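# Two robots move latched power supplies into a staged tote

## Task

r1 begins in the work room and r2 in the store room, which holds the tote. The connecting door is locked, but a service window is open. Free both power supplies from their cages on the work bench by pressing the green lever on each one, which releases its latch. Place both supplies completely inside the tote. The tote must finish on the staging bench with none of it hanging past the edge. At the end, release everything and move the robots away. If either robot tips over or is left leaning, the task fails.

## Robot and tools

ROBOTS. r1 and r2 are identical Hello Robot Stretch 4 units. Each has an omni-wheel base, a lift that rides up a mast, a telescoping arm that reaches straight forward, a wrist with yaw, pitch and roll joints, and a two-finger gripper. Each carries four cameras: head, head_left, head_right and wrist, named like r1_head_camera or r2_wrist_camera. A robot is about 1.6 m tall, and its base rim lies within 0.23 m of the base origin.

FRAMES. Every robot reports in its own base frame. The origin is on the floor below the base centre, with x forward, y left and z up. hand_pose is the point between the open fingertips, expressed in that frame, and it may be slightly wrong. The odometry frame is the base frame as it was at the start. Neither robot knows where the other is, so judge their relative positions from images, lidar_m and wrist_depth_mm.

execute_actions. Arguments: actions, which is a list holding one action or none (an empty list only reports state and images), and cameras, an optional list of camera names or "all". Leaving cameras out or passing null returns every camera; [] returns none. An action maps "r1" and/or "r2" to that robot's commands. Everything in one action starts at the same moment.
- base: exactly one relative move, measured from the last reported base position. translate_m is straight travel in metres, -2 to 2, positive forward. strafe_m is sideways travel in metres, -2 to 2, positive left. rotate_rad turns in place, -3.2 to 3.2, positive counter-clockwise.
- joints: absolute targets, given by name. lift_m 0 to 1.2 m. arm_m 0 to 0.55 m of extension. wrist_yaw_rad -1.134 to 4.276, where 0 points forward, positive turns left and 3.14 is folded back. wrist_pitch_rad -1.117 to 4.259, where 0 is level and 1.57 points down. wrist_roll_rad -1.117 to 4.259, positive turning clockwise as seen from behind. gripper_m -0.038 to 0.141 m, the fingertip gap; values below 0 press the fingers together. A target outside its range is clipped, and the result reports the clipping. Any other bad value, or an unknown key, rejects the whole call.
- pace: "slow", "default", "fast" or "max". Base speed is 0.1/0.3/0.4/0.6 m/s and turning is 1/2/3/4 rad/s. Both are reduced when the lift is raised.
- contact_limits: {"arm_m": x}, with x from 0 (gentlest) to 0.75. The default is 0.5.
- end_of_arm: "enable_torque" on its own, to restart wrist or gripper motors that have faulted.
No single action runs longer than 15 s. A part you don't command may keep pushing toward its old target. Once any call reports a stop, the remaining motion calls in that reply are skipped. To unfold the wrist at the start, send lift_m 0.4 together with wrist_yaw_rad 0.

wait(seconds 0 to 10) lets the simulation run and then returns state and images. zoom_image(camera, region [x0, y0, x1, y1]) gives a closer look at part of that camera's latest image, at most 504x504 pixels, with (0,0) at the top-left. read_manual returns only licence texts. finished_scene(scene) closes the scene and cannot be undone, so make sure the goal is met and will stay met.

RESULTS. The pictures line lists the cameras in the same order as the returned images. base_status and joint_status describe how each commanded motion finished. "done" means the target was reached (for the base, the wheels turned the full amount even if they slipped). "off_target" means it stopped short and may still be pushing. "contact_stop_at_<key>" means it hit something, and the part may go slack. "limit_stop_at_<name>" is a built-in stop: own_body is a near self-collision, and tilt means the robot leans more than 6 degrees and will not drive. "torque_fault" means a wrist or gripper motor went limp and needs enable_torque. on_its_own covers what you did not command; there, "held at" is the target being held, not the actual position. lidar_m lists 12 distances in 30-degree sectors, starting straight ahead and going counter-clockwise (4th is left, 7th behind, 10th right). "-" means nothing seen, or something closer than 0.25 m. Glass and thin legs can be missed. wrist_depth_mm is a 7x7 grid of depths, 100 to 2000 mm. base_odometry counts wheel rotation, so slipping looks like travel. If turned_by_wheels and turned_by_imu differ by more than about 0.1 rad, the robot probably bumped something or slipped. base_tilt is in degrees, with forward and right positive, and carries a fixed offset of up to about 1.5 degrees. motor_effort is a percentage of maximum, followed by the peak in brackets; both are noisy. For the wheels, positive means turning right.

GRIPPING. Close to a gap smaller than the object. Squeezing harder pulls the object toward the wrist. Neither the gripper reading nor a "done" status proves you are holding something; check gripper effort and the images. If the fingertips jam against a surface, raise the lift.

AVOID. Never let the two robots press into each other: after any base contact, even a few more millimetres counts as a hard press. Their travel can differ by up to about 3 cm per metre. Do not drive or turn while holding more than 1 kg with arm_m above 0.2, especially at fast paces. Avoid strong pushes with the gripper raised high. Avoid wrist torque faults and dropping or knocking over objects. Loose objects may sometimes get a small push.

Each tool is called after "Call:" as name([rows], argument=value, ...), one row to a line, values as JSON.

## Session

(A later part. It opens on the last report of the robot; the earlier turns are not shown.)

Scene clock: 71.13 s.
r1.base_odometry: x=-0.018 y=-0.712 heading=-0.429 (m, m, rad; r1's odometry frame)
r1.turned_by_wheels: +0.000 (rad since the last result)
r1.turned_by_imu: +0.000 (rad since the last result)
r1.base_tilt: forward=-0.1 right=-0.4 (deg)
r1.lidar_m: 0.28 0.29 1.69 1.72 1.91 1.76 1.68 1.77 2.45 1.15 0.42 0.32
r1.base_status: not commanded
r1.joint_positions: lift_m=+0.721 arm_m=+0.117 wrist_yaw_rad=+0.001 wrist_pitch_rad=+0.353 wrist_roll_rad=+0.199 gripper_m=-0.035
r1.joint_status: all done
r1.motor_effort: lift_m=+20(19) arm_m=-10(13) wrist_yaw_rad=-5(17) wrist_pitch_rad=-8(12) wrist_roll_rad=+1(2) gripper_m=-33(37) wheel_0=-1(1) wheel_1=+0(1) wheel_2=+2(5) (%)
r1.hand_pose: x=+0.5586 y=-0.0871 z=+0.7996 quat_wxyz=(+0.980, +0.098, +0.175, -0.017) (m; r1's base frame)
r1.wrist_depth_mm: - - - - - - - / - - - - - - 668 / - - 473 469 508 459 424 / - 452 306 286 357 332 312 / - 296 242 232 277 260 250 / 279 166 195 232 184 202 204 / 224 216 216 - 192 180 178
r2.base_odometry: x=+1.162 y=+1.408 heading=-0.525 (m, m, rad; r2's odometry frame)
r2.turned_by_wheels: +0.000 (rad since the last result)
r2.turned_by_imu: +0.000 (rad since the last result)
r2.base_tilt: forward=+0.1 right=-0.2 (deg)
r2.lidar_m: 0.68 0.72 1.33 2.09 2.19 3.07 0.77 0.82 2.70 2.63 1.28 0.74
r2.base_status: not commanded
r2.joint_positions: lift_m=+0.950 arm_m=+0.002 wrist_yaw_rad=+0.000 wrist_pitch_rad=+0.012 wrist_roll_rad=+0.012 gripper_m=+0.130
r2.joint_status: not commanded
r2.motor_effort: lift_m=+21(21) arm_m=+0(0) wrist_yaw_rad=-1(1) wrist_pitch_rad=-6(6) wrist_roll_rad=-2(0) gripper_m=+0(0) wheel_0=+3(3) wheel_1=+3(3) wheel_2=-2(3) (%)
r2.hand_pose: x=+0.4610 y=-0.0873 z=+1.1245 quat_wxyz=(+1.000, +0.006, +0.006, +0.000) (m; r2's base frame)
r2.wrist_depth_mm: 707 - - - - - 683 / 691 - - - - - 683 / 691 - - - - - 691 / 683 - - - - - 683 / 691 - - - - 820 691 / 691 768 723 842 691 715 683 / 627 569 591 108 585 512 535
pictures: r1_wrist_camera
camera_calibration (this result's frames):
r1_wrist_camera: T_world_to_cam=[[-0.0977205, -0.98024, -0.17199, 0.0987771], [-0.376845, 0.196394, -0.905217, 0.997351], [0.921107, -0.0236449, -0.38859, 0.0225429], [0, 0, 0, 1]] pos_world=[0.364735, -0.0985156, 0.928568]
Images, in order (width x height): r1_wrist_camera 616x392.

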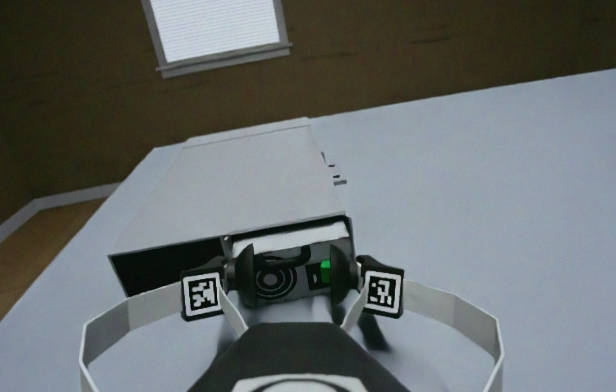

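Call:
execute_actions([
  {"r1":{"base":{"translate_m":-0.17},"pace":"slow"}},
], cameras=["r1_wrist_camera","r1_head_camera"])

Scene clock: 74.23 s.
r1.base_odometry: x=-0.173 y=-0.641 heading=-0.429 (m, m, rad; r1's odometry frame)
r1.turned_by_wheels: +0.000 (rad since the last result)
r1.turned_by_imu: +0.000 (rad since the last result)
r1.base_tilt: forward=-0.1 right=-0.4 (deg)
r1.lidar_m: 0.44 0.48 1.76 1.85 1.86 1.60 1.51 1.58 2.19 2.45 0.65 0.50
r1.base_status: done
r1.joint_positions: lift_m=+0.721 arm_m=+0.117 wrist_yaw_rad=+0.001 wrist_pitch_rad=+0.354 wrist_roll_rad=+0.199 gripper_m=-0.035
r1.joint_status: not commanded
r1.motor_effort: lift_m=+20(20) arm_m=-10(10) wrist_yaw_rad=-5(5) wrist_pitch_rad=-13(13) wrist_roll_rad=+1(1) gripper_m=-31(33) wheel_0=-1(3) wheel_1=+0(3) wheel_2=+2(7) (%)
r1.hand_pose: x=+0.5583 y=-0.0872 z=+0.7993 quat_wxyz=(+0.979, +0.098, +0.175, -0.017) (m; r1's base frame)
r1.wrist_depth_mm: - - - - - - - / - - - - - 741 654 / - - 496 504 500 455 424 / - 469 402 307 357 330 309 / 1983 338 255 232 276 257 247 / 278 167 183 231 181 201 203 / 224 214 214 - 192 180 177
r2.base_odometry: x=+1.162 y=+1.408 heading=-0.525 (m, m, rad; r2's odometry frame)
r2.turned_by_wheels: +0.000 (rad since the last result)
r2.turned_by_imu: +0.001 (rad since the last result)
r2.base_tilt: forward=+0.1 right=-0.2 (deg)
r2.lidar_m: 0.68 0.73 1.35 2.12 2.20 3.03 0.77 0.83 2.70 2.62 1.26 0.70
r2.base_status: not commanded
r2.joint_positions: lift_m=+0.950 arm_m=+0.002 wrist_yaw_rad=+0.000 wrist_pitch_rad=+0.012 wrist_roll_rad=+0.012 gripper_m=+0.130
r2.joint_status: not commanded
r2.motor_effort: lift_m=+21(21) arm_m=-1(1) wrist_yaw_rad=-1(1) wrist_pitch_rad=-6(6) wrist_roll_rad=-2(1) gripper_m=-1(1) wheel_0=+3(3) wheel_1=+3(3) wheel_2=-2(3) (%)
r2.hand_pose: x=+0.4610 y=-0.0873 z=+1.1245 quat_wxyz=(+1.000, +0.006, +0.006, +0.000) (m; r2's base frame)
r2.wrist_depth_mm: 707 - - - - - 683 / 691 - - - - - 683 / 691 - - - - - 691 / 691 - - - - - 683 / 691 - - - - 809 683 / 691 778 732 842 691 715 691 / 627 569 585 108 585 517 539
pictures: r1_head_camera, r1_wrist_camera
camera_calibration (this result's frames):
r1_wrist_camera: T_world_to_cam=[[-0.0982846, -0.980206, -0.171859, 0.0988077], [-0.377968, 0.196523, -0.904721, 0.997174], [0.920587, -0.023963, -0.389801, 0.0239147], [0, 0, 0, 1]] pos_world=[0.364595, -0.0985421, 0.928466]
Images, in order (width x height): r1_head_camera 420x560, r1_wrist_camera 616x392.

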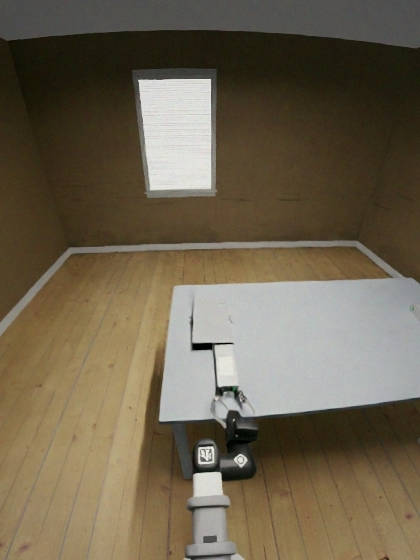

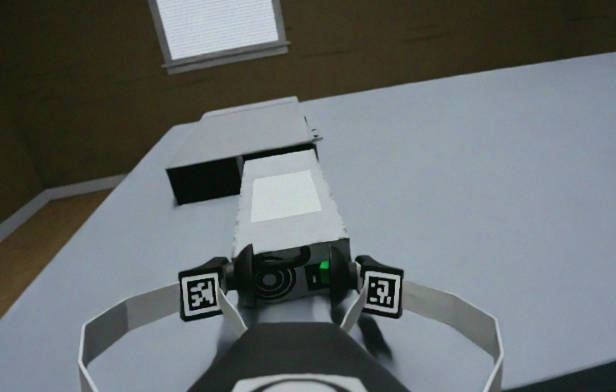

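Call:
execute_actions([
  {"r1":{"joints":{"arm_m":0.075},"pace":"slow"}},
], cameras=[])

Call:
execute_actions([
  {"r1":{"joints":{"arm_m":0.05,"gripper_m":0.11}}},
], cameras=["r1_wrist_camera","r1_head_camera"])

Scene clock: 75.87 s.
r1.base_odometry: x=-0.173 y=-0.641 heading=-0.429 (m, m, rad; r1's odometry frame)
r1.turned_by_wheels: +0.000 (rad since the last result)
r1.turned_by_imu: +0.000 (rad since the last result)
r1.base_tilt: forward=-0.1 right=-0.4 (deg)
r1.lidar_m: 0.45 0.49 1.76 1.86 1.90 1.60 1.53 1.59 2.21 2.45 0.66 0.51
r1.base_status: not commanded
r1.joint_positions: lift_m=+0.721 arm_m=+0.077 wrist_yaw_rad=+0.001 wrist_pitch_rad=+0.354 wrist_roll_rad=+0.199 gripper_m=-0.035
r1.joint_status: all done
r1.motor_effort: lift_m=+19(20) arm_m=-10(9) wrist_yaw_rad=-5(5) wrist_pitch_rad=-12(13) wrist_roll_rad=+1(1) gripper_m=-32(30) wheel_0=-1(1) wheel_1=-1(0) wheel_2=+2(2) (%)
r1.hand_pose: x=+0.5183 y=-0.0872 z=+0.7992 quat_wxyz=(+0.979, +0.098, +0.175, -0.017) (m; r1's base frame)
r1.wrist_depth_mm: - - - - - - - / - - - - 878 750 661 / - - 521 530 504 455 421 / - 480 399 303 357 329 310 / 1921 338 255 234 274 257 248 / 279 167 183 230 181 205 208 / 224 214 215 - 204 271 976
r2.base_odometry: x=+1.162 y=+1.408 heading=-0.525 (m, m, rad; r2's odometry frame)
r2.turned_by_wheels: +0.000 (rad since the last result)
r2.turned_by_imu: +0.000 (rad since the last result)
r2.base_tilt: forward=+0.2 right=-0.2 (deg)
r2.lidar_m: 0.68 0.72 1.33 2.10 2.20 3.02 0.79 0.83 2.67 2.63 1.29 0.72
r2.base_status: not commanded
r2.joint_positions: lift_m=+0.950 arm_m=+0.002 wrist_yaw_rad=+0.000 wrist_pitch_rad=+0.012 wrist_roll_rad=+0.012 gripper_m=+0.130
r2.joint_status: not commanded
r2.motor_effort: lift_m=+21(21) arm_m=+0(0) wrist_yaw_rad=-1(0) wrist_pitch_rad=-7(7) wrist_roll_rad=+0(4) gripper_m=+0(1) wheel_0=+3(3) wheel_1=+3(3) wheel_2=-3(2) (%)
r2.hand_pose: x=+0.4610 y=-0.0873 z=+1.1245 quat_wxyz=(+1.000, +0.006, +0.006, +0.000) (m; r2's base frame)
r2.wrist_depth_mm: 707 - - - - - 683 / 699 - - - - - 683 / 683 - - - - - 691 / 691 - - - - - 683 / 683 - - - - 809 683 / 691 778 723 831 683 715 691 / 627 574 591 108 585 517 535
pictures: none
No camera images: the call's "cameras" was empty. Leave "cameras" out to get every camera's image.

Scene clock: 78.03 s.
r1.base_odometry: x=-0.173 y=-0.641 heading=-0.429 (m, m, rad; r1's odometry frame)
r1.turned_by_wheels: +0.000 (rad since the last result)
r1.turned_by_imu: +0.000 (rad since the last result)
r1.base_tilt: forward=+0.0 right=-0.4 (deg)
r1.lidar_m: 0.45 0.47 1.73 1.85 1.87 1.59 1.52 1.58 2.20 2.44 0.67 0.52
r1.base_status: not commanded
r1.joint_positions: lift_m=+0.721 arm_m=+0.052 wrist_yaw_rad=+0.000 wrist_pitch_rad=+0.352 wrist_roll_rad=+0.200 gripper_m=+0.110
r1.joint_status: all done
r1.motor_effort: lift_m=+19(20) arm_m=-9(13) wrist_yaw_rad=+0(4) wrist_pitch_rad=-6(13) wrist_roll_rad=-1(0) gripper_m=+1(31) wheel_0=-1(1) wheel_1=+0(1) wheel_2=+1(2) (%)
r1.hand_pose: x=+0.4933 y=-0.0875 z=+0.7999 quat_wxyz=(+0.980, +0.098, +0.174, -0.018) (m; r1's base frame)
r1.wrist_depth_mm: - - - - - - - / - - - - 904 750 676 / - - 539 544 517 466 433 / - 484 407 324 364 336 314 / - 343 257 254 272 262 250 / 282 249 236 226 224 231 297 / 229 221 223 - 1025 1008 960
r2.base_odometry: x=+1.162 y=+1.408 heading=-0.525 (m, m, rad; r2's odometry frame)
r2.turned_by_wheels: +0.000 (rad since the last result)
r2.turned_by_imu: +0.001 (rad since the last result)
r2.base_tilt: forward=+0.2 right=-0.2 (deg)
r2.lidar_m: 0.65 0.70 1.31 2.07 2.20 3.03 0.77 0.83 2.70 2.62 1.33 0.72
r2.base_status: not commanded
r2.joint_positions: lift_m=+0.950 arm_m=+0.002 wrist_yaw_rad=+0.000 wrist_pitch_rad=+0.012 wrist_roll_rad=+0.012 gripper_m=+0.130
r2.joint_status: not commanded
r2.motor_effort: lift_m=+21(21) arm_m=+0(0) wrist_yaw_rad=-1(1) wrist_pitch_rad=-6(6) wrist_roll_rad=-4(2) gripper_m=+0(0) wheel_0=+3(3) wheel_1=+3(3) wheel_2=-3(3) (%)
r2.hand_pose: x=+0.4610 y=-0.0873 z=+1.1245 quat_wxyz=(+1.000, +0.006, +0.006, +0.000) (m; r2's base frame)
r2.wrist_depth_mm: 707 - - - - - 691 / 699 - - - - - 683 / 691 - - - - - 683 / 691 - - - - - 683 / 691 - - - - 820 683 / 691 768 723 831 691 707 683 / 627 569 591 108 585 517 535
pictures: r1_head_camera, r1_wrist_camera
camera_calibration (this result's frames):
r1_wrist_camera: T_world_to_cam=[[-0.099057, -0.980057, -0.172269, 0.0929503], [-0.375676, 0.197142, -0.90554, 0.9728], [0.921442, -0.0249828, -0.387712, 0.0818061], [0, 0, 0, 1]] pos_world=[0.299285, -0.098639, 0.928639]
Images, in order (width x height): r1_head_camera 420x560, r1_wrist_camera 616x392.

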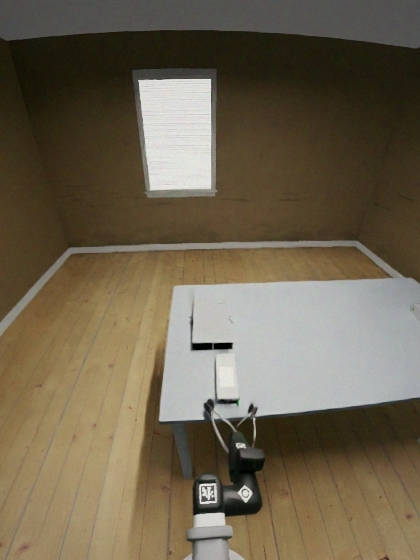

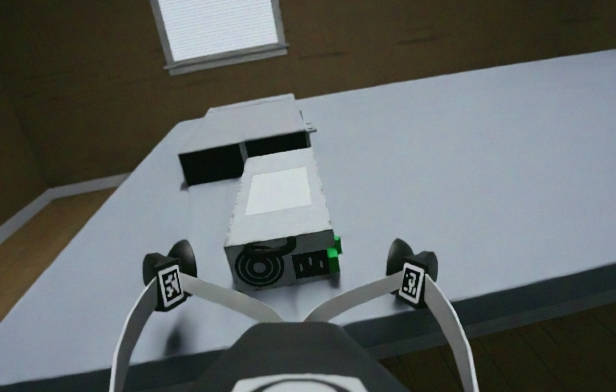

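Call:
execute_actions([
  {"r1":{"joints":{"lift_m":0.98,"wrist_roll_rad":0.03,"gripper_m":0.12},"pace":"fast"}},
], cameras=[])

Call:
execute_actions([
  {"r1":{"base":{"translate_m":0.15},"joints":{"arm_m":0.29,"wrist_pitch_rad":1.54},"pace":"fast"}},
], cameras=["r1_wrist_camera"])

Scene clock: 79.97 s.
r1.base_odometry: x=-0.173 y=-0.641 heading=-0.429 (m, m, rad; r1's odometry frame)
r1.turned_by_wheels: +0.000 (rad since the last result)
r1.turned_by_imu: +0.000 (rad since the last result)
r1.base_tilt: forward=-0.1 right=-0.4 (deg)
r1.lidar_m: 0.45 0.47 1.77 1.86 1.90 1.59 1.52 1.58 2.19 2.45 0.66 0.49
r1.base_status: not commanded
r1.joint_positions: lift_m=+0.980 arm_m=+0.052 wrist_yaw_rad=+0.000 wrist_pitch_rad=+0.352 wrist_roll_rad=+0.030 gripper_m=+0.120
r1.joint_status: all done
r1.motor_effort: lift_m=+23(25) arm_m=-9(9) wrist_yaw_rad=-2(2) wrist_pitch_rad=-6(6) wrist_roll_rad=+1(4) gripper_m=+1(1) wheel_0=-1(1) wheel_1=+0(1) wheel_2=+1(1) (%)
r1.hand_pose: x=+0.4933 y=-0.0874 z=+1.0586 quat_wxyz=(+0.984, +0.015, +0.175, -0.003) (m; r1's base frame)
r1.wrist_depth_mm: - - - - - - - / - - - - - - - / - - - - - - - / - - - - - 1025 1042 / - - 732 732 741 768 759 / 1708 1537 569 574 569 615 603 / 1397 525 525 - 525 504 512
r2.base_odometry: x=+1.162 y=+1.408 heading=-0.525 (m, m, rad; r2's odometry frame)
r2.turned_by_wheels: +0.000 (rad since the last result)
r2.turned_by_imu: +0.000 (rad since the last result)
r2.base_tilt: forward=+0.1 right=-0.2 (deg)
r2.lidar_m: 0.68 0.71 1.34 2.07 2.22 3.04 0.78 0.80 2.72 2.62 1.32 0.72
r2.base_status: not commanded
r2.joint_positions: lift_m=+0.950 arm_m=+0.002 wrist_yaw_rad=+0.000 wrist_pitch_rad=+0.012 wrist_roll_rad=+0.012 gripper_m=+0.130
r2.joint_status: not commanded
r2.motor_effort: lift_m=+21(21) arm_m=+0(0) wrist_yaw_rad=+0(1) wrist_pitch_rad=-7(6) wrist_roll_rad=-1(2) gripper_m=-2(0) wheel_0=+3(3) wheel_1=+3(3) wheel_2=-3(3) (%)
r2.hand_pose: x=+0.4610 y=-0.0873 z=+1.1245 quat_wxyz=(+1.000, +0.006, +0.006, +0.000) (m; r2's base frame)
r2.wrist_depth_mm: 707 - - - - - 683 / 699 - - - - - 691 / 691 - - - - - 676 / 691 - - - - - 691 / 691 - - - - 809 683 / 683 778 723 842 691 707 683 / 634 574 585 108 585 512 535
pictures: none
No camera images: the call's "cameras" was empty. Leave "cameras" out to get every camera's image.

Scene clock: 81.67 s.
r1.base_odometry: x=-0.037 y=-0.703 heading=-0.429 (m, m, rad; r1's odometry frame)
r1.turned_by_wheels: +0.000 (rad since the last result)
r1.turned_by_imu: +0.000 (rad since the last result)
r1.base_tilt: forward=+0.0 right=-0.4 (deg)
r1.lidar_m: 0.30 0.33 1.69 1.84 1.91 1.74 1.66 1.75 2.43 1.22 0.45 0.32
r1.base_status: done
r1.joint_positions: lift_m=+0.980 arm_m=+0.288 wrist_yaw_rad=+0.000 wrist_pitch_rad=+1.540 wrist_roll_rad=+0.030 gripper_m=+0.120
r1.joint_status: all done
r1.motor_effort: lift_m=+22(22) arm_m=+9(10) wrist_yaw_rad=-3(2) wrist_pitch_rad=+0(5) wrist_roll_rad=-1(1) gripper_m=+0(0) wheel_0=+0(4) wheel_1=+1(7) wheel_2=+0(9) (%)
r1.hand_pose: x=+0.4683 y=-0.0874 z=+0.8697 quat_wxyz=(+0.718, +0.011, +0.696, -0.010) (m; r1's base frame)
r1.wrist_depth_mm: 315 276 278 281 329 334 340 / 317 320 324 327 330 336 340 / 320 324 325 293 334 338 342 / 320 324 327 291 336 340 343 / 324 327 329 294 336 342 345 / 325 325 293 294 340 343 347 / 327 330 332 - 342 345 349
r2.base_odometry: x=+1.162 y=+1.408 heading=-0.525 (m, m, rad; r2's odometry frame)
r2.turned_by_wheels: +0.000 (rad since the last result)
r2.turned_by_imu: +0.000 (rad since the last result)
r2.base_tilt: forward=+0.1 right=-0.2 (deg)
r2.lidar_m: 0.69 0.72 1.35 2.11 2.21 3.07 0.75 0.83 2.70 2.60 1.30 0.72
r2.base_status: not commanded
r2.joint_positions: lift_m=+0.950 arm_m=+0.002 wrist_yaw_rad=+0.000 wrist_pitch_rad=+0.012 wrist_roll_rad=+0.012 gripper_m=+0.130
r2.joint_status: not commanded
r2.motor_effort: lift_m=+21(21) arm_m=+0(1) wrist_yaw_rad=-1(1) wrist_pitch_rad=-6(7) wrist_roll_rad=-1(3) gripper_m=-1(0) wheel_0=+3(3) wheel_1=+3(3) wheel_2=-2(3) (%)
r2.hand_pose: x=+0.4610 y=-0.0873 z=+1.1245 quat_wxyz=(+1.000, +0.006, +0.006, +0.000) (m; r2's base frame)
r2.wrist_depth_mm: 707 - - - - - 683 / 699 - - - - - 683 / 683 - - - - - 683 / 691 - - - - - 683 / 691 - - - - 809 683 / 691 778 723 842 683 707 691 / 627 574 591 108 585 512 535
pictures: r1_wrist_camera
camera_calibration (this result's frames):
r1_wrist_camera: T_world_to_cam=[[-0.0284448, -0.999065, 0.0325532, -0.110293], [-0.999539, 0.028775, 0.00972017, 0.508082], [-0.0106478, -0.0322617, -0.999423, 1.09972], [0, 0, 0, 1]] pos_world=[0.51642, -0.0893315, 1.09774]
Images, in order (width x height): r1_wrist_camera 616x392.

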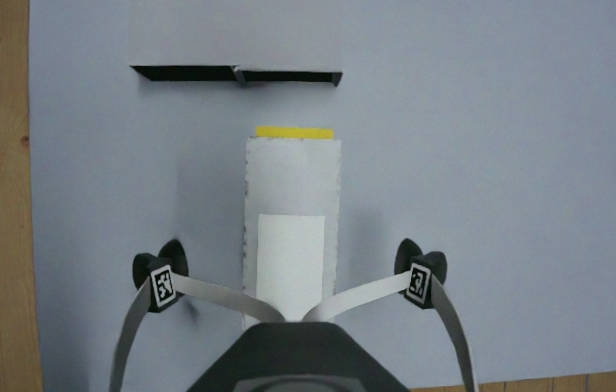

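Call:
execute_actions([
  {"r1":{"joints":{"lift_m":0.901,"gripper_m":0.1}}},
], cameras=[])

Call:
execute_actions([
  {"r1":{"joints":{"gripper_m":0.01}}},
], cameras=["r1_wrist_camera"])

Scene clock: 83.10 s.
r1.base_odometry: x=-0.037 y=-0.703 heading=-0.429 (m, m, rad; r1's odometry frame)
r1.turned_by_wheels: +0.000 (rad since the last result)
r1.turned_by_imu: +0.000 (rad since the last result)
r1.base_tilt: forward=+0.0 right=-0.3 (deg)
r1.lidar_m: 0.30 0.32 1.71 1.85 1.91 1.75 1.67 1.74 2.41 1.23 0.45 0.32
r1.base_status: not commanded
r1.joint_positions: lift_m=+0.901 arm_m=+0.288 wrist_yaw_rad=+0.000 wrist_pitch_rad=+1.540 wrist_roll_rad=+0.030 gripper_m=+0.100
r1.joint_status: all done
r1.motor_effort: lift_m=+18(22) arm_m=+9(9) wrist_yaw_rad=-3(3) wrist_pitch_rad=+0(0) wrist_roll_rad=-2(1) gripper_m=-2(0) wheel_0=+0(0) wheel_1=+1(1) wheel_2=+0(0) (%)
r1.hand_pose: x=+0.4683 y=-0.0874 z=+0.7911 quat_wxyz=(+0.718, +0.011, +0.696, -0.010) (m; r1's base frame)
r1.wrist_depth_mm: 240 242 243 204 253 256 258 / 243 245 248 250 253 256 259 / 244 247 249 213 256 258 260 / 245 248 251 213 256 260 263 / 246 249 213 215 257 262 264 / 248 250 214 214 258 263 265 / 250 252 254 - 260 264 266
r2.base_odometry: x=+1.162 y=+1.408 heading=-0.525 (m, m, rad; r2's odometry frame)
r2.turned_by_wheels: +0.000 (rad since the last result)
r2.turned_by_imu: +0.000 (rad since the last result)
r2.base_tilt: forward=+0.2 right=-0.2 (deg)
r2.lidar_m: 0.66 0.74 1.33 2.09 2.21 3.06 0.78 0.81 2.71 2.62 1.30 0.70
r2.base_status: not commanded
r2.joint_positions: lift_m=+0.950 arm_m=+0.002 wrist_yaw_rad=+0.000 wrist_pitch_rad=+0.012 wrist_roll_rad=+0.012 gripper_m=+0.130
r2.joint_status: not commanded
r2.motor_effort: lift_m=+21(21) arm_m=+0(0) wrist_yaw_rad=-1(1) wrist_pitch_rad=-6(6) wrist_roll_rad=-2(2) gripper_m=-2(2) wheel_0=+3(3) wheel_1=+3(3) wheel_2=-3(3) (%)
r2.hand_pose: x=+0.4610 y=-0.0873 z=+1.1245 quat_wxyz=(+1.000, +0.006, +0.006, +0.000) (m; r2's base frame)
r2.wrist_depth_mm: 715 - - - - - 683 / 699 - - - - - 683 / 691 - - - - - 683 / 683 - - - - - 683 / 691 - - - - 809 691 / 691 778 732 831 691 707 691 / 627 569 591 108 585 512 535
pictures: none
No camera images: the call's "cameras" was empty. Leave "cameras" out to get every camera's image.

Scene clock: 84.80 s.
r1.base_odometry: x=-0.037 y=-0.703 heading=-0.429 (m, m, rad; r1's odometry frame)
r1.turned_by_wheels: +0.000 (rad since the last result)
r1.turned_by_imu: +0.000 (rad since the last result)
r1.base_tilt: forward=+0.0 right=-0.4 (deg)
r1.lidar_m: 0.30 0.33 1.70 1.84 1.91 1.75 1.67 1.75 2.43 1.22 0.45 0.34
r1.base_status: not commanded
r1.joint_positions: lift_m=+0.901 arm_m=+0.288 wrist_yaw_rad=+0.000 wrist_pitch_rad=+1.540 wrist_roll_rad=+0.030 gripper_m=+0.011
r1.joint_status: all done
r1.motor_effort: lift_m=+22(21) arm_m=+9(9) wrist_yaw_rad=-1(3) wrist_pitch_rad=-1(1) wrist_roll_rad=+0(2) gripper_m=-30(27) wheel_0=+0(0) wheel_1=+1(1) wheel_2=+0(0) (%)
r1.hand_pose: x=+0.4682 y=-0.0874 z=+0.7908 quat_wxyz=(+0.718, +0.011, +0.696, -0.010) (m; r1's base frame)
r1.wrist_depth_mm: 238 241 243 246 250 252 255 / 240 243 246 249 252 254 257 / 241 244 245 200 253 255 259 / 242 246 247 200 255 258 260 / 244 247 200 202 256 259 263 / 247 175 201 203 190 260 264 / 247 250 252 - 258 263 265
r2.base_odometry: x=+1.162 y=+1.408 heading=-0.525 (m, m, rad; r2's odometry frame)
r2.turned_by_wheels: +0.000 (rad since the last result)
r2.turned_by_imu: +0.000 (rad since the last result)
r2.base_tilt: forward=+0.1 right=-0.2 (deg)
r2.lidar_m: 0.66 0.72 1.32 2.10 2.18 3.01 0.76 0.82 2.66 2.59 1.29 0.69
r2.base_status: not commanded
r2.joint_positions: lift_m=+0.950 arm_m=+0.002 wrist_yaw_rad=+0.000 wrist_pitch_rad=+0.012 wrist_roll_rad=+0.012 gripper_m=+0.130
r2.joint_status: not commanded
r2.motor_effort: lift_m=+21(21) arm_m=+0(0) wrist_yaw_rad=-1(1) wrist_pitch_rad=-7(6) wrist_roll_rad=-1(3) gripper_m=-1(1) wheel_0=+3(3) wheel_1=+3(3) wheel_2=-2(2) (%)
r2.hand_pose: x=+0.4610 y=-0.0873 z=+1.1245 quat_wxyz=(+1.000, +0.006, +0.006, +0.000) (m; r2's base frame)
r2.wrist_depth_mm: 707 - - - - - 683 / 699 - - - - - 683 / 691 - - - - - 683 / 691 - - - - - 691 / 691 - - - - 809 683 / 691 768 723 842 683 715 691 / 627 569 591 108 585 517 535
pictures: r1_wrist_camera
camera_calibration (this result's frames):
r1_wrist_camera: T_world_to_cam=[[-0.028605, -0.99906, 0.0325623, -0.107661], [-0.999531, 0.0289456, 0.0100368, 0.508509], [-0.0109699, -0.0322599, -0.999419, 1.02101], [0, 0, 0, 1]] pos_world=[0.516391, -0.0893412, 1.01882]
Images, in order (width x height): r1_wrist_camera 616x392.

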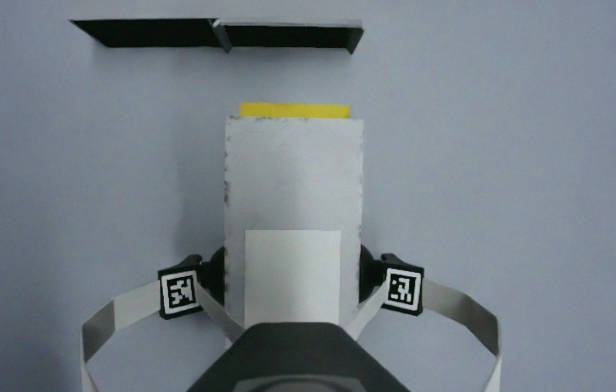

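Call:
execute_actions([
  {"r1":{"joints":{"lift_m":0.96,"arm_m":0.08}},"r2":{"joints":{"lift_m":1.15,"wrist_pitch_rad":1.54,"gripper_m":0.12}}},
], cameras=[])

Call:
execute_actions([
  {"r1":{"base":{"rotate_rad":1.555}}},
], cameras=[])

Call:
execute_actions([
  {"r1":{"base":{"translate_m":1.3},"joints":{"lift_m":1.12},"pace":"fast"},"r2":{"base":{"translate_m":0.3}}},
], cameras=["r1_head_camera","r1_wrist_camera"])

Scene clock: 87.27 s.
r1.base_odometry: x=-0.037 y=-0.703 heading=-0.429 (m, m, rad; r1's odometry frame)
r1.turned_by_wheels: +0.000 (rad since the last result)
r1.turned_by_imu: +0.000 (rad since the last result)
r1.base_tilt: forward=-0.1 right=-0.3 (deg)
r1.lidar_m: 0.30 0.33 1.72 1.86 1.90 1.74 1.66 1.74 2.40 1.21 0.44 0.34
r1.base_status: not commanded
r1.joint_positions: lift_m=+0.960 arm_m=+0.082 wrist_yaw_rad=+0.000 wrist_pitch_rad=+1.540 wrist_roll_rad=+0.030 gripper_m=+0.011
r1.joint_status: all done
r1.motor_effort: lift_m=+26(29) arm_m=-9(9) wrist_yaw_rad=-2(3) wrist_pitch_rad=-2(2) wrist_roll_rad=-2(0) gripper_m=-29(30) wheel_0=+0(1) wheel_1=+1(1) wheel_2=+0(0) (%)
r1.hand_pose: x=+0.2613 y=-0.0874 z=+0.8494 quat_wxyz=(+0.718, +0.011, +0.696, -0.011) (m; r1's base frame)
r1.wrist_depth_mm: 297 300 303 306 310 312 315 / 297 301 306 307 314 315 319 / 301 304 306 199 312 317 320 / 1042 1042 1042 201 1060 1060 1098 / 1025 1060 200 202 1078 1098 1118 / 1042 174 201 203 190 1078 1138 / 1042 1060 854 - 1098 1098 1118
r2.base_odometry: x=+1.162 y=+1.408 heading=-0.525 (m, m, rad; r2's odometry frame)
r2.turned_by_wheels: +0.000 (rad since the last result)
r2.turned_by_imu: +0.001 (rad since the last result)
r2.base_tilt: forward=+0.1 right=-0.2 (deg)
r2.lidar_m: 0.66 0.73 1.33 2.10 2.22 3.06 0.79 0.85 2.69 2.61 1.29 0.70
r2.base_status: not commanded
r2.joint_positions: lift_m=+1.150 arm_m=+0.002 wrist_yaw_rad=+0.000 wrist_pitch_rad=+1.540 wrist_roll_rad=+0.012 gripper_m=+0.120
r2.joint_status: all done
r2.motor_effort: lift_m=+22(22) arm_m=-1(0) wrist_yaw_rad=+0(0) wrist_pitch_rad=+0(3) wrist_roll_rad=+0(1) gripper_m=+0(0) wheel_0=+3(3) wheel_1=+3(3) wheel_2=-3(2) (%)
r2.hand_pose: x=+0.1815 y=-0.0874 z=+1.0396 quat_wxyz=(+0.718, +0.004, +0.696, -0.004) (m; r2's base frame)
r2.wrist_depth_mm: 1255 1281 1255 1281 1255 1255 1281 / 1255 1281 1255 1229 1255 1255 1255 / 1255 1255 1255 1255 1255 1255 1255 / 1255 1229 1229 1255 1255 1255 1229 / 1229 1229 1078 1042 1229 1255 1255 / 1229 1205 1025 1025 1205 1229 1229 / 1205 1229 1205 108 1205 1229 1229
pictures: none
No camera images: the call's "cameras" was empty. Leave "cameras" out to get every camera's image.

Scene clock: 89.47 s.
r1.base_odometry: x=-0.037 y=-0.703 heading=+1.126 (m, m, rad; r1's odometry frame)
r1.turned_by_wheels: +1.555 (rad since the last result)
r1.turned_by_imu: +1.575 (rad since the last result)
r1.base_tilt: forward=+0.0 right=-0.4 (deg)
r1.lidar_m: 0.33 1.91 1.75 1.67 1.74 2.36 1.41 0.46 0.33 0.30 0.32 0.35
r1.base_status: done
r1.joint_positions: lift_m=+0.960 arm_m=+0.082 wrist_yaw_rad=+0.000 wrist_pitch_rad=+1.540 wrist_roll_rad=+0.030 gripper_m=+0.011
r1.joint_status: not commanded
r1.motor_effort: lift_m=+25(26) arm_m=-9(9) wrist_yaw_rad=-2(2) wrist_pitch_rad=+0(1) wrist_roll_rad=+0(1) gripper_m=-29(29) wheel_0=+0(9) wheel_1=+1(2) wheel_2=+0(7) (%)
r1.hand_pose: x=+0.2615 y=-0.0874 z=+0.8495 quat_wxyz=(+0.718, +0.011, +0.696, -0.010) (m; r1's base frame)
r1.wrist_depth_mm: 991 1008 1042 1042 1060 1060 1078 / 1025 1042 1060 1042 1060 1078 1078 / 1008 1042 1042 199 1060 1078 1098 / 1042 1042 1042 200 1078 1098 1098 / 1025 1042 201 202 917 1078 1098 / 1042 175 201 202 187 469 1118 / 1042 1042 854 - 1098 1118 330
r2.base_odometry: x=+1.162 y=+1.408 heading=-0.525 (m, m, rad; r2's odometry frame)
r2.turned_by_wheels: +0.000 (rad since the last result)
r2.turned_by_imu: +0.001 (rad since the last result)
r2.base_tilt: forward=+0.1 right=-0.2 (deg)
r2.lidar_m: 0.69 0.73 1.34 2.08 2.19 3.03 0.78 0.84 2.71 2.63 1.27 0.73
r2.base_status: not commanded
r2.joint_positions: lift_m=+1.150 arm_m=+0.002 wrist_yaw_rad=+0.000 wrist_pitch_rad=+1.540 wrist_roll_rad=+0.012 gripper_m=+0.120
r2.joint_status: not commanded
r2.motor_effort: lift_m=+22(22) arm_m=-1(0) wrist_yaw_rad=+0(0) wrist_pitch_rad=+0(0) wrist_roll_rad=-2(3) gripper_m=+0(1) wheel_0=+3(3) wheel_1=+3(3) wheel_2=-3(2) (%)
r2.hand_pose: x=+0.1815 y=-0.0874 z=+1.0396 quat_wxyz=(+0.718, +0.004, +0.696, -0.004) (m; r2's base frame)
r2.wrist_depth_mm: 1255 1281 1281 1281 1281 1281 1255 / 1255 1255 1281 1255 1255 1255 1255 / 1255 1255 1255 1255 1255 1255 1255 / 1229 1255 1255 1255 1229 1255 1255 / 1229 1229 1078 1042 1255 1229 1229 / 1229 1229 1025 1025 1229 1229 1229 / 1205 1229 1229 108 1255 1229 1229
pictures: none
No camera images: the call's "cameras" was empty. Leave "cameras" out to get every camera's image.

Scene clock: 94.43 s.
r1.base_odometry: x=+0.522 y=+0.470 heading=+1.126 (m, m, rad; r1's odometry frame)
r1.turned_by_wheels: +0.000 (rad since the last result)
r1.turned_by_imu: +0.002 (rad since the last result)
r1.base_tilt: forward=+0.0 right=-0.4 (deg)
r1.lidar_m: 0.55 0.57 0.75 1.69 1.77 2.39 1.28 1.20 3.17 2.34 0.57 0.61
r1.base_status: done
r1.joint_positions: lift_m=+1.120 arm_m=+0.082 wrist_yaw_rad=+0.000 wrist_pitch_rad=+1.540 wrist_roll_rad=+0.030 gripper_m=+0.011
r1.joint_status: all done
r1.motor_effort: lift_m=+25(29) arm_m=-9(9) wrist_yaw_rad=-3(4) wrist_pitch_rad=+0(3) wrist_roll_rad=-2(0) gripper_m=-30(29) wheel_0=+0(4) wheel_1=+0(6) wheel_2=+1(10) (%)
r1.hand_pose: x=+0.2614 y=-0.0874 z=+1.0094 quat_wxyz=(+0.718, +0.011, +0.696, -0.010) (m; r1's base frame)
r1.wrist_depth_mm: 615 634 634 647 661 691 691 / 904 946 991 917 1042 1060 1060 / 1182 1205 1205 200 1205 1229 1229 / 1160 1182 1205 200 1255 1229 1255 / 1182 1205 201 202 1229 1255 1281 / 1205 174 202 203 187 1255 1255 / 1205 1205 1205 - 1229 1255 1308
r2.base_odometry: x=+1.421 y=+1.258 heading=-0.524 (m, m, rad; r2's odometry frame)
r2.turned_by_wheels: +0.000 (rad since the last result)
r2.turned_by_imu: +0.002 (rad since the last result)
r2.base_tilt: forward=+0.1 right=-0.2 (deg)
r2.lidar_m: 0.37 0.42 0.90 2.10 2.16 2.99 1.09 1.18 2.73 2.28 0.57 0.39
r2.base_status: done
r2.joint_positions: lift_m=+1.150 arm_m=+0.002 wrist_yaw_rad=+0.000 wrist_pitch_rad=+1.540 wrist_roll_rad=+0.012 gripper_m=+0.120
r2.joint_status: not commanded
r2.motor_effort: lift_m=+22(22) arm_m=+0(0) wrist_yaw_rad=+0(0) wrist_pitch_rad=+0(0) wrist_roll_rad=-2(2) gripper_m=-1(2) wheel_0=+5(7) wheel_1=+1(6) wheel_2=-4(13) (%)
r2.hand_pose: x=+0.1815 y=-0.0874 z=+1.0397 quat_wxyz=(+0.718, +0.004, +0.696, -0.004) (m; r2's base frame)
r2.wrist_depth_mm: 359 359 359 362 359 362 368 / 1042 1060 1098 1138 1160 1182 1205 / 1255 1255 1255 1255 1255 1255 1255 / 1229 1229 1229 1229 1255 1255 1255 / 1229 1229 1078 1025 1229 1229 1229 / 1229 1229 1008 1042 1229 1229 1229 / 1205 1229 1229 108 1229 1229 1229
pictures: r1_head_camera, r1_wrist_camera
camera_calibration (this result's frames):
r1_wrist_camera: T_world_to_cam=[[-0.0286057, -0.99906, 0.0325574, -0.120692], [-0.999532, 0.0289407, 0.00986709, 0.299768], [-0.0108001, -0.0322599, -0.999421, 1.23724], [0, 0, 0, 1]] pos_world=[0.309538, -0.0893409, 1.23749]
Images, in order (width x height): r1_head_camera 420x560, r1_wrist_camera 616x392.

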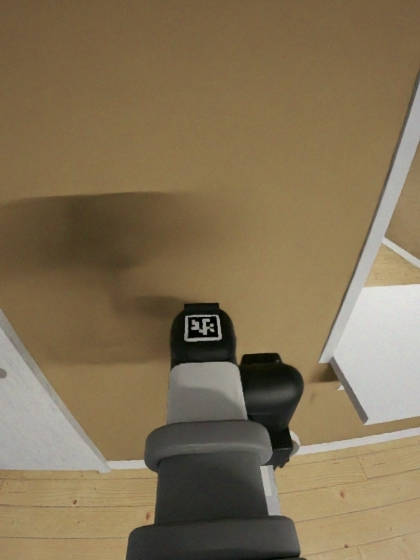

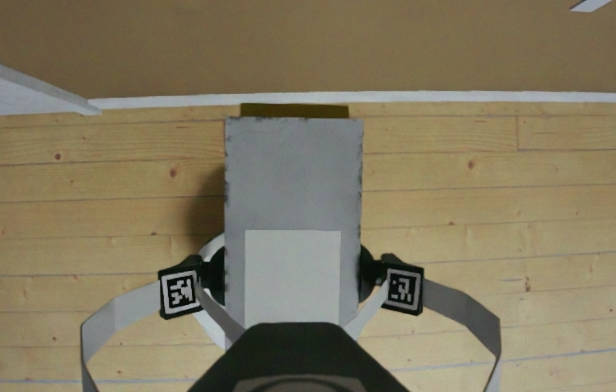

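Call:
execute_actions([
  {"r1":{"base":{"strafe_m":-0.76},"pace":"fast"}},
], cameras=[])

Call:
execute_actions([
  {"r1":{"joints":{"arm_m":0.44,"lift_m":1.08}}},
], cameras=["r1_head_camera","r1_wrist_camera","r2_head_camera"])

Scene clock: 98.27 s.
r1.base_odometry: x=+1.209 y=+0.143 heading=+1.126 (m, m, rad; r1's odometry frame)
r1.turned_by_wheels: +0.000 (rad since the last result)
r1.turned_by_imu: +0.003 (rad since the last result)
r1.base_tilt: forward=+0.0 right=-0.3 (deg)
r1.lidar_m: 0.34 0.36 0.83 2.09 2.50 1.20 1.12 3.32 2.39 2.31 0.51 0.35
r1.base_status: done
r1.joint_positions: lift_m=+1.120 arm_m=+0.082 wrist_yaw_rad=+0.000 wrist_pitch_rad=+1.540 wrist_roll_rad=+0.030 gripper_m=+0.011
r1.joint_status: not commanded
r1.motor_effort: lift_m=+25(26) arm_m=-9(9) wrist_yaw_rad=-2(3) wrist_pitch_rad=-1(0) wrist_roll_rad=-2(2) gripper_m=-29(30) wheel_0=-1(10) wheel_1=+0(10) wheel_2=+1(2) (%)
r1.hand_pose: x=+0.2614 y=-0.0874 z=+1.0094 quat_wxyz=(+0.718, +0.011, +0.696, -0.010) (m; r1's base frame)
r1.wrist_depth_mm: 304 306 310 314 317 319 324 / 306 309 312 315 319 324 325 / 1160 1182 314 199 1229 1255 1229 / 1182 1182 1182 200 1255 1229 1255 / 1182 1205 201 202 1229 1255 1281 / 1205 174 200 204 190 1255 1308 / 1229 1205 1229 - 1255 1281 1308
r2.base_odometry: x=+1.421 y=+1.258 heading=-0.524 (m, m, rad; r2's odometry frame)
r2.turned_by_wheels: +0.000 (rad since the last result)
r2.turned_by_imu: +0.001 (rad since the last result)
r2.base_tilt: forward=+0.1 right=-0.3 (deg)
r2.lidar_m: 0.38 0.41 0.90 2.11 2.20 3.04 1.09 1.15 2.75 2.26 0.57 0.41
r2.base_status: not commanded
r2.joint_positions: lift_m=+1.150 arm_m=+0.002 wrist_yaw_rad=+0.000 wrist_pitch_rad=+1.540 wrist_roll_rad=+0.012 gripper_m=+0.120
r2.joint_status: not commanded
r2.motor_effort: lift_m=+22(22) arm_m=+0(0) wrist_yaw_rad=+0(0) wrist_pitch_rad=+0(0) wrist_roll_rad=-1(2) gripper_m=-1(1) wheel_0=+5(5) wheel_1=+1(1) wheel_2=-3(3) (%)
r2.hand_pose: x=+0.1815 y=-0.0874 z=+1.0397 quat_wxyz=(+0.718, +0.004, +0.696, -0.004) (m; r2's base frame)
r2.wrist_depth_mm: 359 359 359 359 362 362 368 / 1042 1060 1098 1118 1160 1160 1205 / 1255 1255 1255 1255 1255 1255 1255 / 1255 1229 1255 1255 1255 1229 1255 / 1229 1229 1078 1025 1229 1229 1229 / 1229 1229 1025 1025 1205 1229 1229 / 1229 1205 1229 108 1205 1205 1229
pictures: none
No camera images: the call's "cameras" was empty. Leave "cameras" out to get every camera's image.

Scene clock: 100.43 s.
r1.base_odometry: x=+1.209 y=+0.143 heading=+1.126 (m, m, rad; r1's odometry frame)
r1.turned_by_wheels: +0.000 (rad since the last result)
r1.turned_by_imu: +0.000 (rad since the last result)
r1.base_tilt: forward=+0.0 right=-0.4 (deg)
r1.lidar_m: 0.34 0.36 0.83 2.11 2.53 1.21 1.11 3.30 2.34 2.30 0.51 0.37
r1.base_status: not commanded
r1.joint_positions: lift_m=+1.080 arm_m=+0.438 wrist_yaw_rad=+0.000 wrist_pitch_rad=+1.540 wrist_roll_rad=+0.030 gripper_m=+0.011
r1.joint_status: all done
r1.motor_effort: lift_m=+22(25) arm_m=+9(10) wrist_yaw_rad=-3(2) wrist_pitch_rad=+0(5) wrist_roll_rad=+0(4) gripper_m=-29(30) wheel_0=-1(1) wheel_1=+0(0) wheel_2=+1(1) (%)
r1.hand_pose: x=+0.6183 y=-0.0874 z=+0.9698 quat_wxyz=(+0.718, +0.011, +0.696, -0.010) (m; r1's base frame)
r1.wrist_depth_mm: 264 267 270 274 276 279 281 / 266 268 272 274 278 282 285 / 267 270 271 200 278 282 286 / 267 271 273 200 281 285 286 / 270 273 200 202 282 286 287 / 272 174 200 203 190 287 291 / 274 276 278 - 286 287 293
r2.base_odometry: x=+1.421 y=+1.258 heading=-0.524 (m, m, rad; r2's odometry frame)
r2.turned_by_wheels: +0.000 (rad since the last result)
r2.turned_by_imu: +0.001 (rad since the last result)
r2.base_tilt: forward=+0.1 right=-0.3 (deg)
r2.lidar_m: 0.37 0.39 0.86 2.08 2.19 3.07 1.06 1.18 2.75 2.28 0.55 0.40
r2.base_status: not commanded
r2.joint_positions: lift_m=+1.150 arm_m=+0.002 wrist_yaw_rad=+0.000 wrist_pitch_rad=+1.540 wrist_roll_rad=+0.012 gripper_m=+0.120
r2.joint_status: not commanded
r2.motor_effort: lift_m=+22(22) arm_m=+0(1) wrist_yaw_rad=+0(0) wrist_pitch_rad=+0(1) wrist_roll_rad=+0(1) gripper_m=-1(1) wheel_0=+5(5) wheel_1=+1(1) wheel_2=-3(4) (%)
r2.hand_pose: x=+0.1815 y=-0.0874 z=+1.0397 quat_wxyz=(+0.718, +0.004, +0.696, -0.004) (m; r2's base frame)
r2.wrist_depth_mm: 359 359 362 359 359 362 370 / 1060 1078 1098 1138 1160 1182 1229 / 1255 1255 1255 1229 1255 1229 1255 / 1255 1229 1255 1229 1255 1255 1255 / 1229 1229 1098 1042 1229 1229 1229 / 1229 1229 1025 1025 1229 1229 1229 / 1205 1205 1229 108 1255 1229 1229
pictures: r1_head_camera, r1_wrist_camera, r2_head_camera
camera_calibration (this result's frames):
r1_wrist_camera: T_world_to_cam=[[-0.0283358, -0.999068, 0.0325542, -0.109353], [-0.999542, 0.0286643, 0.00966755, 0.657062], [-0.0105917, -0.0322654, -0.999423, 1.2013], [0, 0, 0, 1]] pos_world=[0.666387, -0.0893253, 1.19782]
Images, in order (width x height): r1_head_camera 420x560, r1_wrist_camera 616x392, r2_head_camera 420x560.

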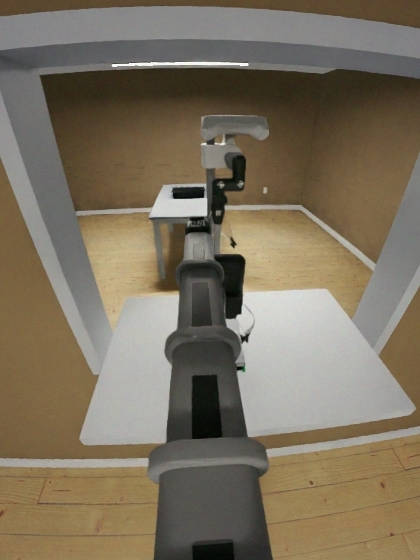

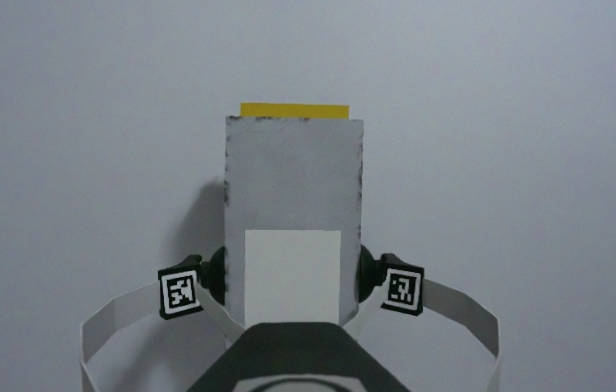

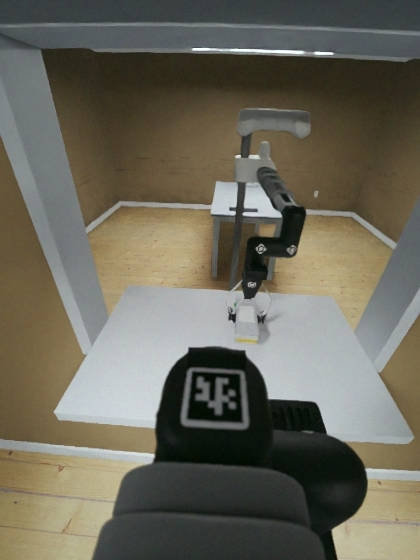

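Call:
execute_actions([
  {"r1":{"joints":{"lift_m":1.052}}},
], cameras=[])

Call:
execute_actions([
  {"r1":{"joints":{"gripper_m":0.1}}},
], cameras=[])

Call:
execute_actions([
  {"r1":{"joints":{"lift_m":1.11,"arm_m":0.0},"pace":"fast"}},
], cameras=["r1_head_camera","r2_head_camera"])

Scene clock: 101.50 s.
r1.base_odometry: x=+1.209 y=+0.143 heading=+1.126 (m, m, rad; r1's odometry frame)
r1.turned_by_wheels: +0.000 (rad since the last result)
r1.turned_by_imu: +0.000 (rad since the last result)
r1.base_tilt: forward=+0.0 right=-0.3 (deg)
r1.lidar_m: 0.34 0.34 0.82 2.09 2.55 1.20 1.13 3.34 2.35 2.31 0.51 0.36
r1.base_status: not commanded
r1.joint_positions: lift_m=+1.052 arm_m=+0.438 wrist_yaw_rad=+0.000 wrist_pitch_rad=+1.540 wrist_roll_rad=+0.030 gripper_m=+0.011
r1.joint_status: all done
r1.motor_effort: lift_m=+22(22) arm_m=+9(9) wrist_yaw_rad=-2(2) wrist_pitch_rad=-1(1) wrist_roll_rad=-1(1) gripper_m=-30(29) wheel_0=-1(1) wheel_1=+0(0) wheel_2=+1(1) (%)
r1.hand_pose: x=+0.6183 y=-0.0874 z=+0.9418 quat_wxyz=(+0.718, +0.011, +0.696, -0.010) (m; r1's base frame)
r1.wrist_depth_mm: 236 240 242 246 247 251 253 / 238 241 244 247 250 252 256 / 240 243 245 200 252 254 256 / 243 244 245 200 253 255 257 / 243 245 200 202 253 257 259 / 244 174 202 203 190 257 260 / 248 249 251 - 258 260 263
r2.base_odometry: x=+1.421 y=+1.258 heading=-0.524 (m, m, rad; r2's odometry frame)
r2.turned_by_wheels: +0.000 (rad since the last result)
r2.turned_by_imu: +0.000 (rad since the last result)
r2.base_tilt: forward=+0.1 right=-0.2 (deg)
r2.lidar_m: 0.36 0.38 0.91 2.09 2.20 3.03 1.09 1.18 2.74 2.26 0.59 0.38
r2.base_status: not commanded
r2.joint_positions: lift_m=+1.150 arm_m=+0.002 wrist_yaw_rad=+0.000 wrist_pitch_rad=+1.540 wrist_roll_rad=+0.012 gripper_m=+0.120
r2.joint_status: not commanded
r2.motor_effort: lift_m=+22(22) arm_m=+0(0) wrist_yaw_rad=+0(0) wrist_pitch_rad=+0(0) wrist_roll_rad=-3(1) gripper_m=-1(1) wheel_0=+5(5) wheel_1=+1(1) wheel_2=-3(4) (%)
r2.hand_pose: x=+0.1815 y=-0.0874 z=+1.0397 quat_wxyz=(+0.718, +0.004, +0.696, -0.004) (m; r2's base frame)
r2.wrist_depth_mm: 359 359 359 362 362 362 370 / 1060 1060 1098 1138 1160 1182 1205 / 1255 1255 1255 1229 1255 1255 1255 / 1229 1229 1255 1255 1255 1229 1229 / 1229 1229 1078 1025 1255 1229 1255 / 1229 1229 1042 1025 1205 1229 1229 / 1205 1229 1229 108 1229 1229 1229
pictures: none
No camera images: the call's "cameras" was empty. Leave "cameras" out to get every camera's image.

Scene clock: 103.20 s.
r1.base_odometry: x=+1.209 y=+0.143 heading=+1.126 (m, m, rad; r1's odometry frame)
r1.turned_by_wheels: +0.000 (rad since the last result)
r1.turned_by_imu: +0.000 (rad since the last result)
r1.base_tilt: forward=+0.0 right=-0.3 (deg)
r1.lidar_m: 0.34 0.36 0.81 2.10 2.54 1.20 1.11 3.32 2.39 2.30 0.53 0.36
r1.base_status: not commanded
r1.joint_positions: lift_m=+1.052 arm_m=+0.438 wrist_yaw_rad=+0.000 wrist_pitch_rad=+1.541 wrist_roll_rad=+0.030 gripper_m=+0.100
r1.joint_status: all done
r1.motor_effort: lift_m=+20(21) arm_m=+9(9) wrist_yaw_rad=+0(0) wrist_pitch_rad=-3(9) wrist_roll_rad=-2(2) gripper_m=-1(30) wheel_0=-1(1) wheel_1=+0(0) wheel_2=+1(1) (%)
r1.hand_pose: x=+0.6180 y=-0.0874 z=+0.9419 quat_wxyz=(+0.718, +0.011, +0.696, -0.011) (m; r1's base frame)
r1.wrist_depth_mm: 240 242 246 248 251 253 257 / 241 244 247 249 251 254 257 / 242 245 247 211 254 257 259 / 243 246 248 212 253 257 260 / 244 248 213 212 256 260 263 / 247 248 212 213 256 260 264 / 248 251 253 - 259 262 265
r2.base_odometry: x=+1.421 y=+1.258 heading=-0.524 (m, m, rad; r2's odometry frame)
r2.turned_by_wheels: +0.000 (rad since the last result)
r2.turned_by_imu: +0.000 (rad since the last result)
r2.base_tilt: forward=+0.1 right=-0.2 (deg)
r2.lidar_m: 0.38 0.41 0.91 2.11 2.18 3.03 1.07 1.19 2.72 2.25 0.58 0.40
r2.base_status: not commanded
r2.joint_positions: lift_m=+1.150 arm_m=+0.002 wrist_yaw_rad=+0.000 wrist_pitch_rad=+1.540 wrist_roll_rad=+0.012 gripper_m=+0.120
r2.joint_status: not commanded
r2.motor_effort: lift_m=+22(22) arm_m=+0(0) wrist_yaw_rad=+0(0) wrist_pitch_rad=-1(0) wrist_roll_rad=-5(3) gripper_m=-2(1) wheel_0=+5(5) wheel_1=+1(1) wheel_2=-3(3) (%)
r2.hand_pose: x=+0.1815 y=-0.0874 z=+1.0397 quat_wxyz=(+0.718, +0.004, +0.696, -0.004) (m; r2's base frame)
r2.wrist_depth_mm: 359 359 359 362 362 364 370 / 1042 1078 1098 1118 1160 1160 1229 / 1281 1255 1255 1255 1255 1255 1255 / 1255 1255 1255 1229 1255 1255 1255 / 1229 1229 1078 1025 1229 1229 1255 / 1229 1229 1025 1025 1229 1229 1255 / 1229 1229 1229 108 1229 1229 1205
pictures: none
No camera images: the call's "cameras" was empty. Leave "cameras" out to get every camera's image.

Scene clock: 105.20 s.
r1.base_odometry: x=+1.209 y=+0.143 heading=+1.126 (m, m, rad; r1's odometry frame)
r1.turned_by_wheels: +0.000 (rad since the last result)
r1.turned_by_imu: +0.000 (rad since the last result)
r1.base_tilt: forward=+0.0 right=-0.4 (deg)
r1.lidar_m: 0.34 0.36 0.81 2.08 2.53 1.19 1.13 3.32 2.36 2.31 0.51 0.36
r1.base_status: not commanded
r1.joint_positions: lift_m=+1.110 arm_m=+0.003 wrist_yaw_rad=+0.000 wrist_pitch_rad=+1.540 wrist_roll_rad=+0.030 gripper_m=+0.100
r1.joint_status: all done
r1.motor_effort: lift_m=+22(25) arm_m=-9(10) wrist_yaw_rad=-2(1) wrist_pitch_rad=-2(2) wrist_roll_rad=-2(4) gripper_m=+1(1) wheel_0=-1(1) wheel_1=+0(0) wheel_2=+1(1) (%)
r1.hand_pose: x=+0.1823 y=-0.0874 z=+0.9997 quat_wxyz=(+0.718, +0.011, +0.696, -0.011) (m; r1's base frame)
r1.wrist_depth_mm: 300 309 306 310 314 327 336 / 1160 1182 1182 1205 1229 1229 1229 / 1138 1160 1182 1205 1205 1229 1229 / 1182 1182 1182 1160 1229 1229 1255 / 1182 1182 1008 1008 1229 1229 1281 / 1182 1205 1008 991 1229 1255 1281 / 1205 1205 1205 - 1255 1281 1281
r2.base_odometry: x=+1.421 y=+1.258 heading=-0.524 (m, m, rad; r2's odometry frame)
r2.turned_by_wheels: +0.000 (rad since the last result)
r2.turned_by_imu: +0.000 (rad since the last result)
r2.base_tilt: forward=+0.1 right=-0.2 (deg)
r2.lidar_m: 0.38 0.40 0.91 2.09 2.20 3.04 1.11 1.18 2.71 2.23 0.57 0.41
r2.base_status: not commanded
r2.joint_positions: lift_m=+1.150 arm_m=+0.002 wrist_yaw_rad=+0.000 wrist_pitch_rad=+1.540 wrist_roll_rad=+0.012 gripper_m=+0.120
r2.joint_status: not commanded
r2.motor_effort: lift_m=+22(22) arm_m=+0(0) wrist_yaw_rad=+0(0) wrist_pitch_rad=+0(0) wrist_roll_rad=-3(0) gripper_m=-1(1) wheel_0=+5(5) wheel_1=+1(1) wheel_2=-3(3) (%)
r2.hand_pose: x=+0.1815 y=-0.0874 z=+1.0397 quat_wxyz=(+0.718, +0.004, +0.696, -0.004) (m; r2's base frame)
r2.wrist_depth_mm: 359 359 362 362 359 362 370 / 1042 1078 1098 1118 1160 1182 1229 / 1255 1255 1255 1255 1255 1255 1281 / 1229 1229 1229 1229 1255 1255 1229 / 1229 1229 1078 1025 1255 1229 1255 / 1229 1229 1025 1042 1229 1229 1229 / 1205 1205 1229 108 1229 1229 1229
pictures: r1_head_camera, r2_head_camera
Images, in order (width x height): r1_head_camera 420x560, r2_head_camera 420x560.

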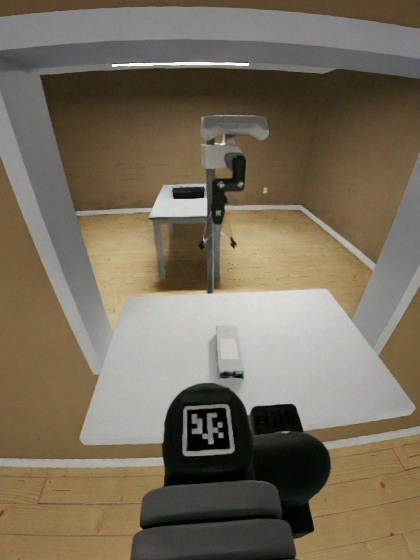

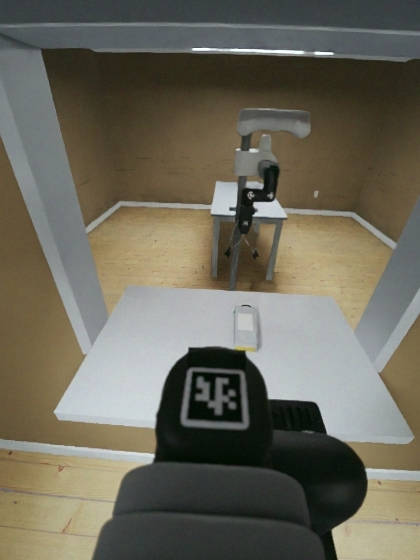

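Call:
execute_actions([
  {"r1":{"base":{"rotate_rad":1.55},"joints":{"lift_m":0.55},"pace":"fast"},"r2":{"base":{"translate_m":0.09},"joints":{"arm_m":0.47,"lift_m":1.13},"pace":"fast"}},
], cameras=["r1_head_camera","r2_wrist_camera"])

Scene clock: 108.10 s.
r1.base_odometry: x=+1.209 y=+0.143 heading=+2.676 (m, m, rad; r1's odometry frame)
r1.turned_by_wheels: +1.550 (rad since the last result)
r1.turned_by_imu: +1.569 (rad since the last result)
r1.base_tilt: forward=-0.1 right=-0.3 (deg)
r1.lidar_m: 1.94 2.52 1.19 1.13 1.17 2.40 2.29 0.54 0.35 0.34 0.37 0.78
r1.base_status: done
r1.joint_positions: lift_m=+0.550 arm_m=+0.003 wrist_yaw_rad=+0.000 wrist_pitch_rad=+1.540 wrist_roll_rad=+0.030 gripper_m=+0.100
r1.joint_status: all done
r1.motor_effort: lift_m=+19(20) arm_m=-9(9) wrist_yaw_rad=-1(0) wrist_pitch_rad=+0(2) wrist_roll_rad=+0(1) gripper_m=+0(1) wheel_0=+0(3) wheel_1=+0(5) wheel_2=-1(6) (%)
r1.hand_pose: x=+0.1823 y=-0.0874 z=+0.4400 quat_wxyz=(+0.718, +0.011, +0.696, -0.010) (m; r1's base frame)
r1.wrist_depth_mm: 627 640 640 647 661 668 609 / 640 640 654 661 661 668 621 / 647 647 661 661 661 683 627 / 640 647 654 661 668 676 647 / 654 452 445 452 676 676 647 / 647 445 449 452 473 699 647 / 654 449 452 - 683 691 654
r2.base_odometry: x=+1.499 y=+1.213 heading=-0.524 (m, m, rad; r2's odometry frame)
r2.turned_by_wheels: +0.000 (rad since the last result)
r2.turned_by_imu: +0.001 (rad since the last result)
r2.base_tilt: forward=+0.0 right=-0.2 (deg)
r2.lidar_m: 0.28 0.32 0.48 2.09 2.20 3.03 1.17 1.25 2.73 1.92 0.43 0.29
r2.base_status: done
r2.joint_positions: lift_m=+1.130 arm_m=+0.469 wrist_yaw_rad=+0.000 wrist_pitch_rad=+1.540 wrist_roll_rad=+0.012 gripper_m=+0.120
r2.joint_status: all done
r2.motor_effort: lift_m=+17(20) arm_m=+8(9) wrist_yaw_rad=-1(1) wrist_pitch_rad=+0(1) wrist_roll_rad=-3(3) gripper_m=-1(1) wheel_0=+3(7) wheel_1=+3(7) wheel_2=-2(10) (%)
r2.hand_pose: x=+0.6485 y=-0.0874 z=+1.0200 quat_wxyz=(+0.718, +0.004, +0.696, -0.004) (m; r2's base frame)
r2.wrist_depth_mm: 338 338 338 338 340 338 340 / 336 336 336 336 336 336 336 / 334 334 334 334 334 334 334 / 332 332 332 294 332 334 332 / 330 330 330 291 330 330 332 / 329 327 329 290 289 329 329 / 327 325 325 108 329 327 329
pictures: r1_head_camera, r2_wrist_camera
camera_calibration (this result's frames):
r2_wrist_camera: T_world_to_cam=[[-0.0472461, -0.998822, 0.011041, -0.0723617], [-0.998344, 0.0468545, -0.0333816, 0.747925], [0.032825, -0.0125999, -0.999382, 1.22972], [0, 0, 0, 1]] pos_world=[0.702901, -0.0918257, 1.25473]
Images, in order (width x height): r1_head_camera 420x560, r2_wrist_camera 616x392.

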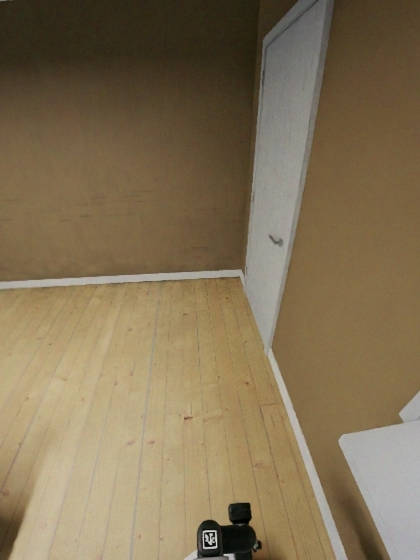

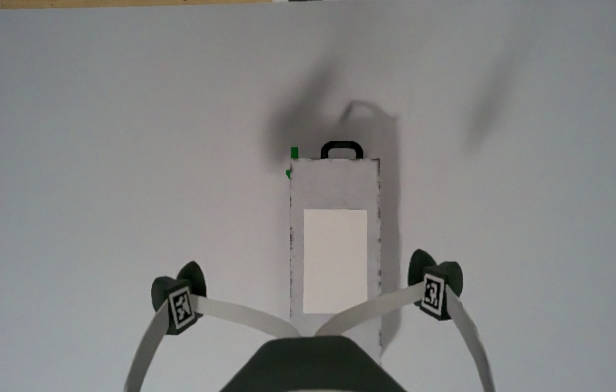

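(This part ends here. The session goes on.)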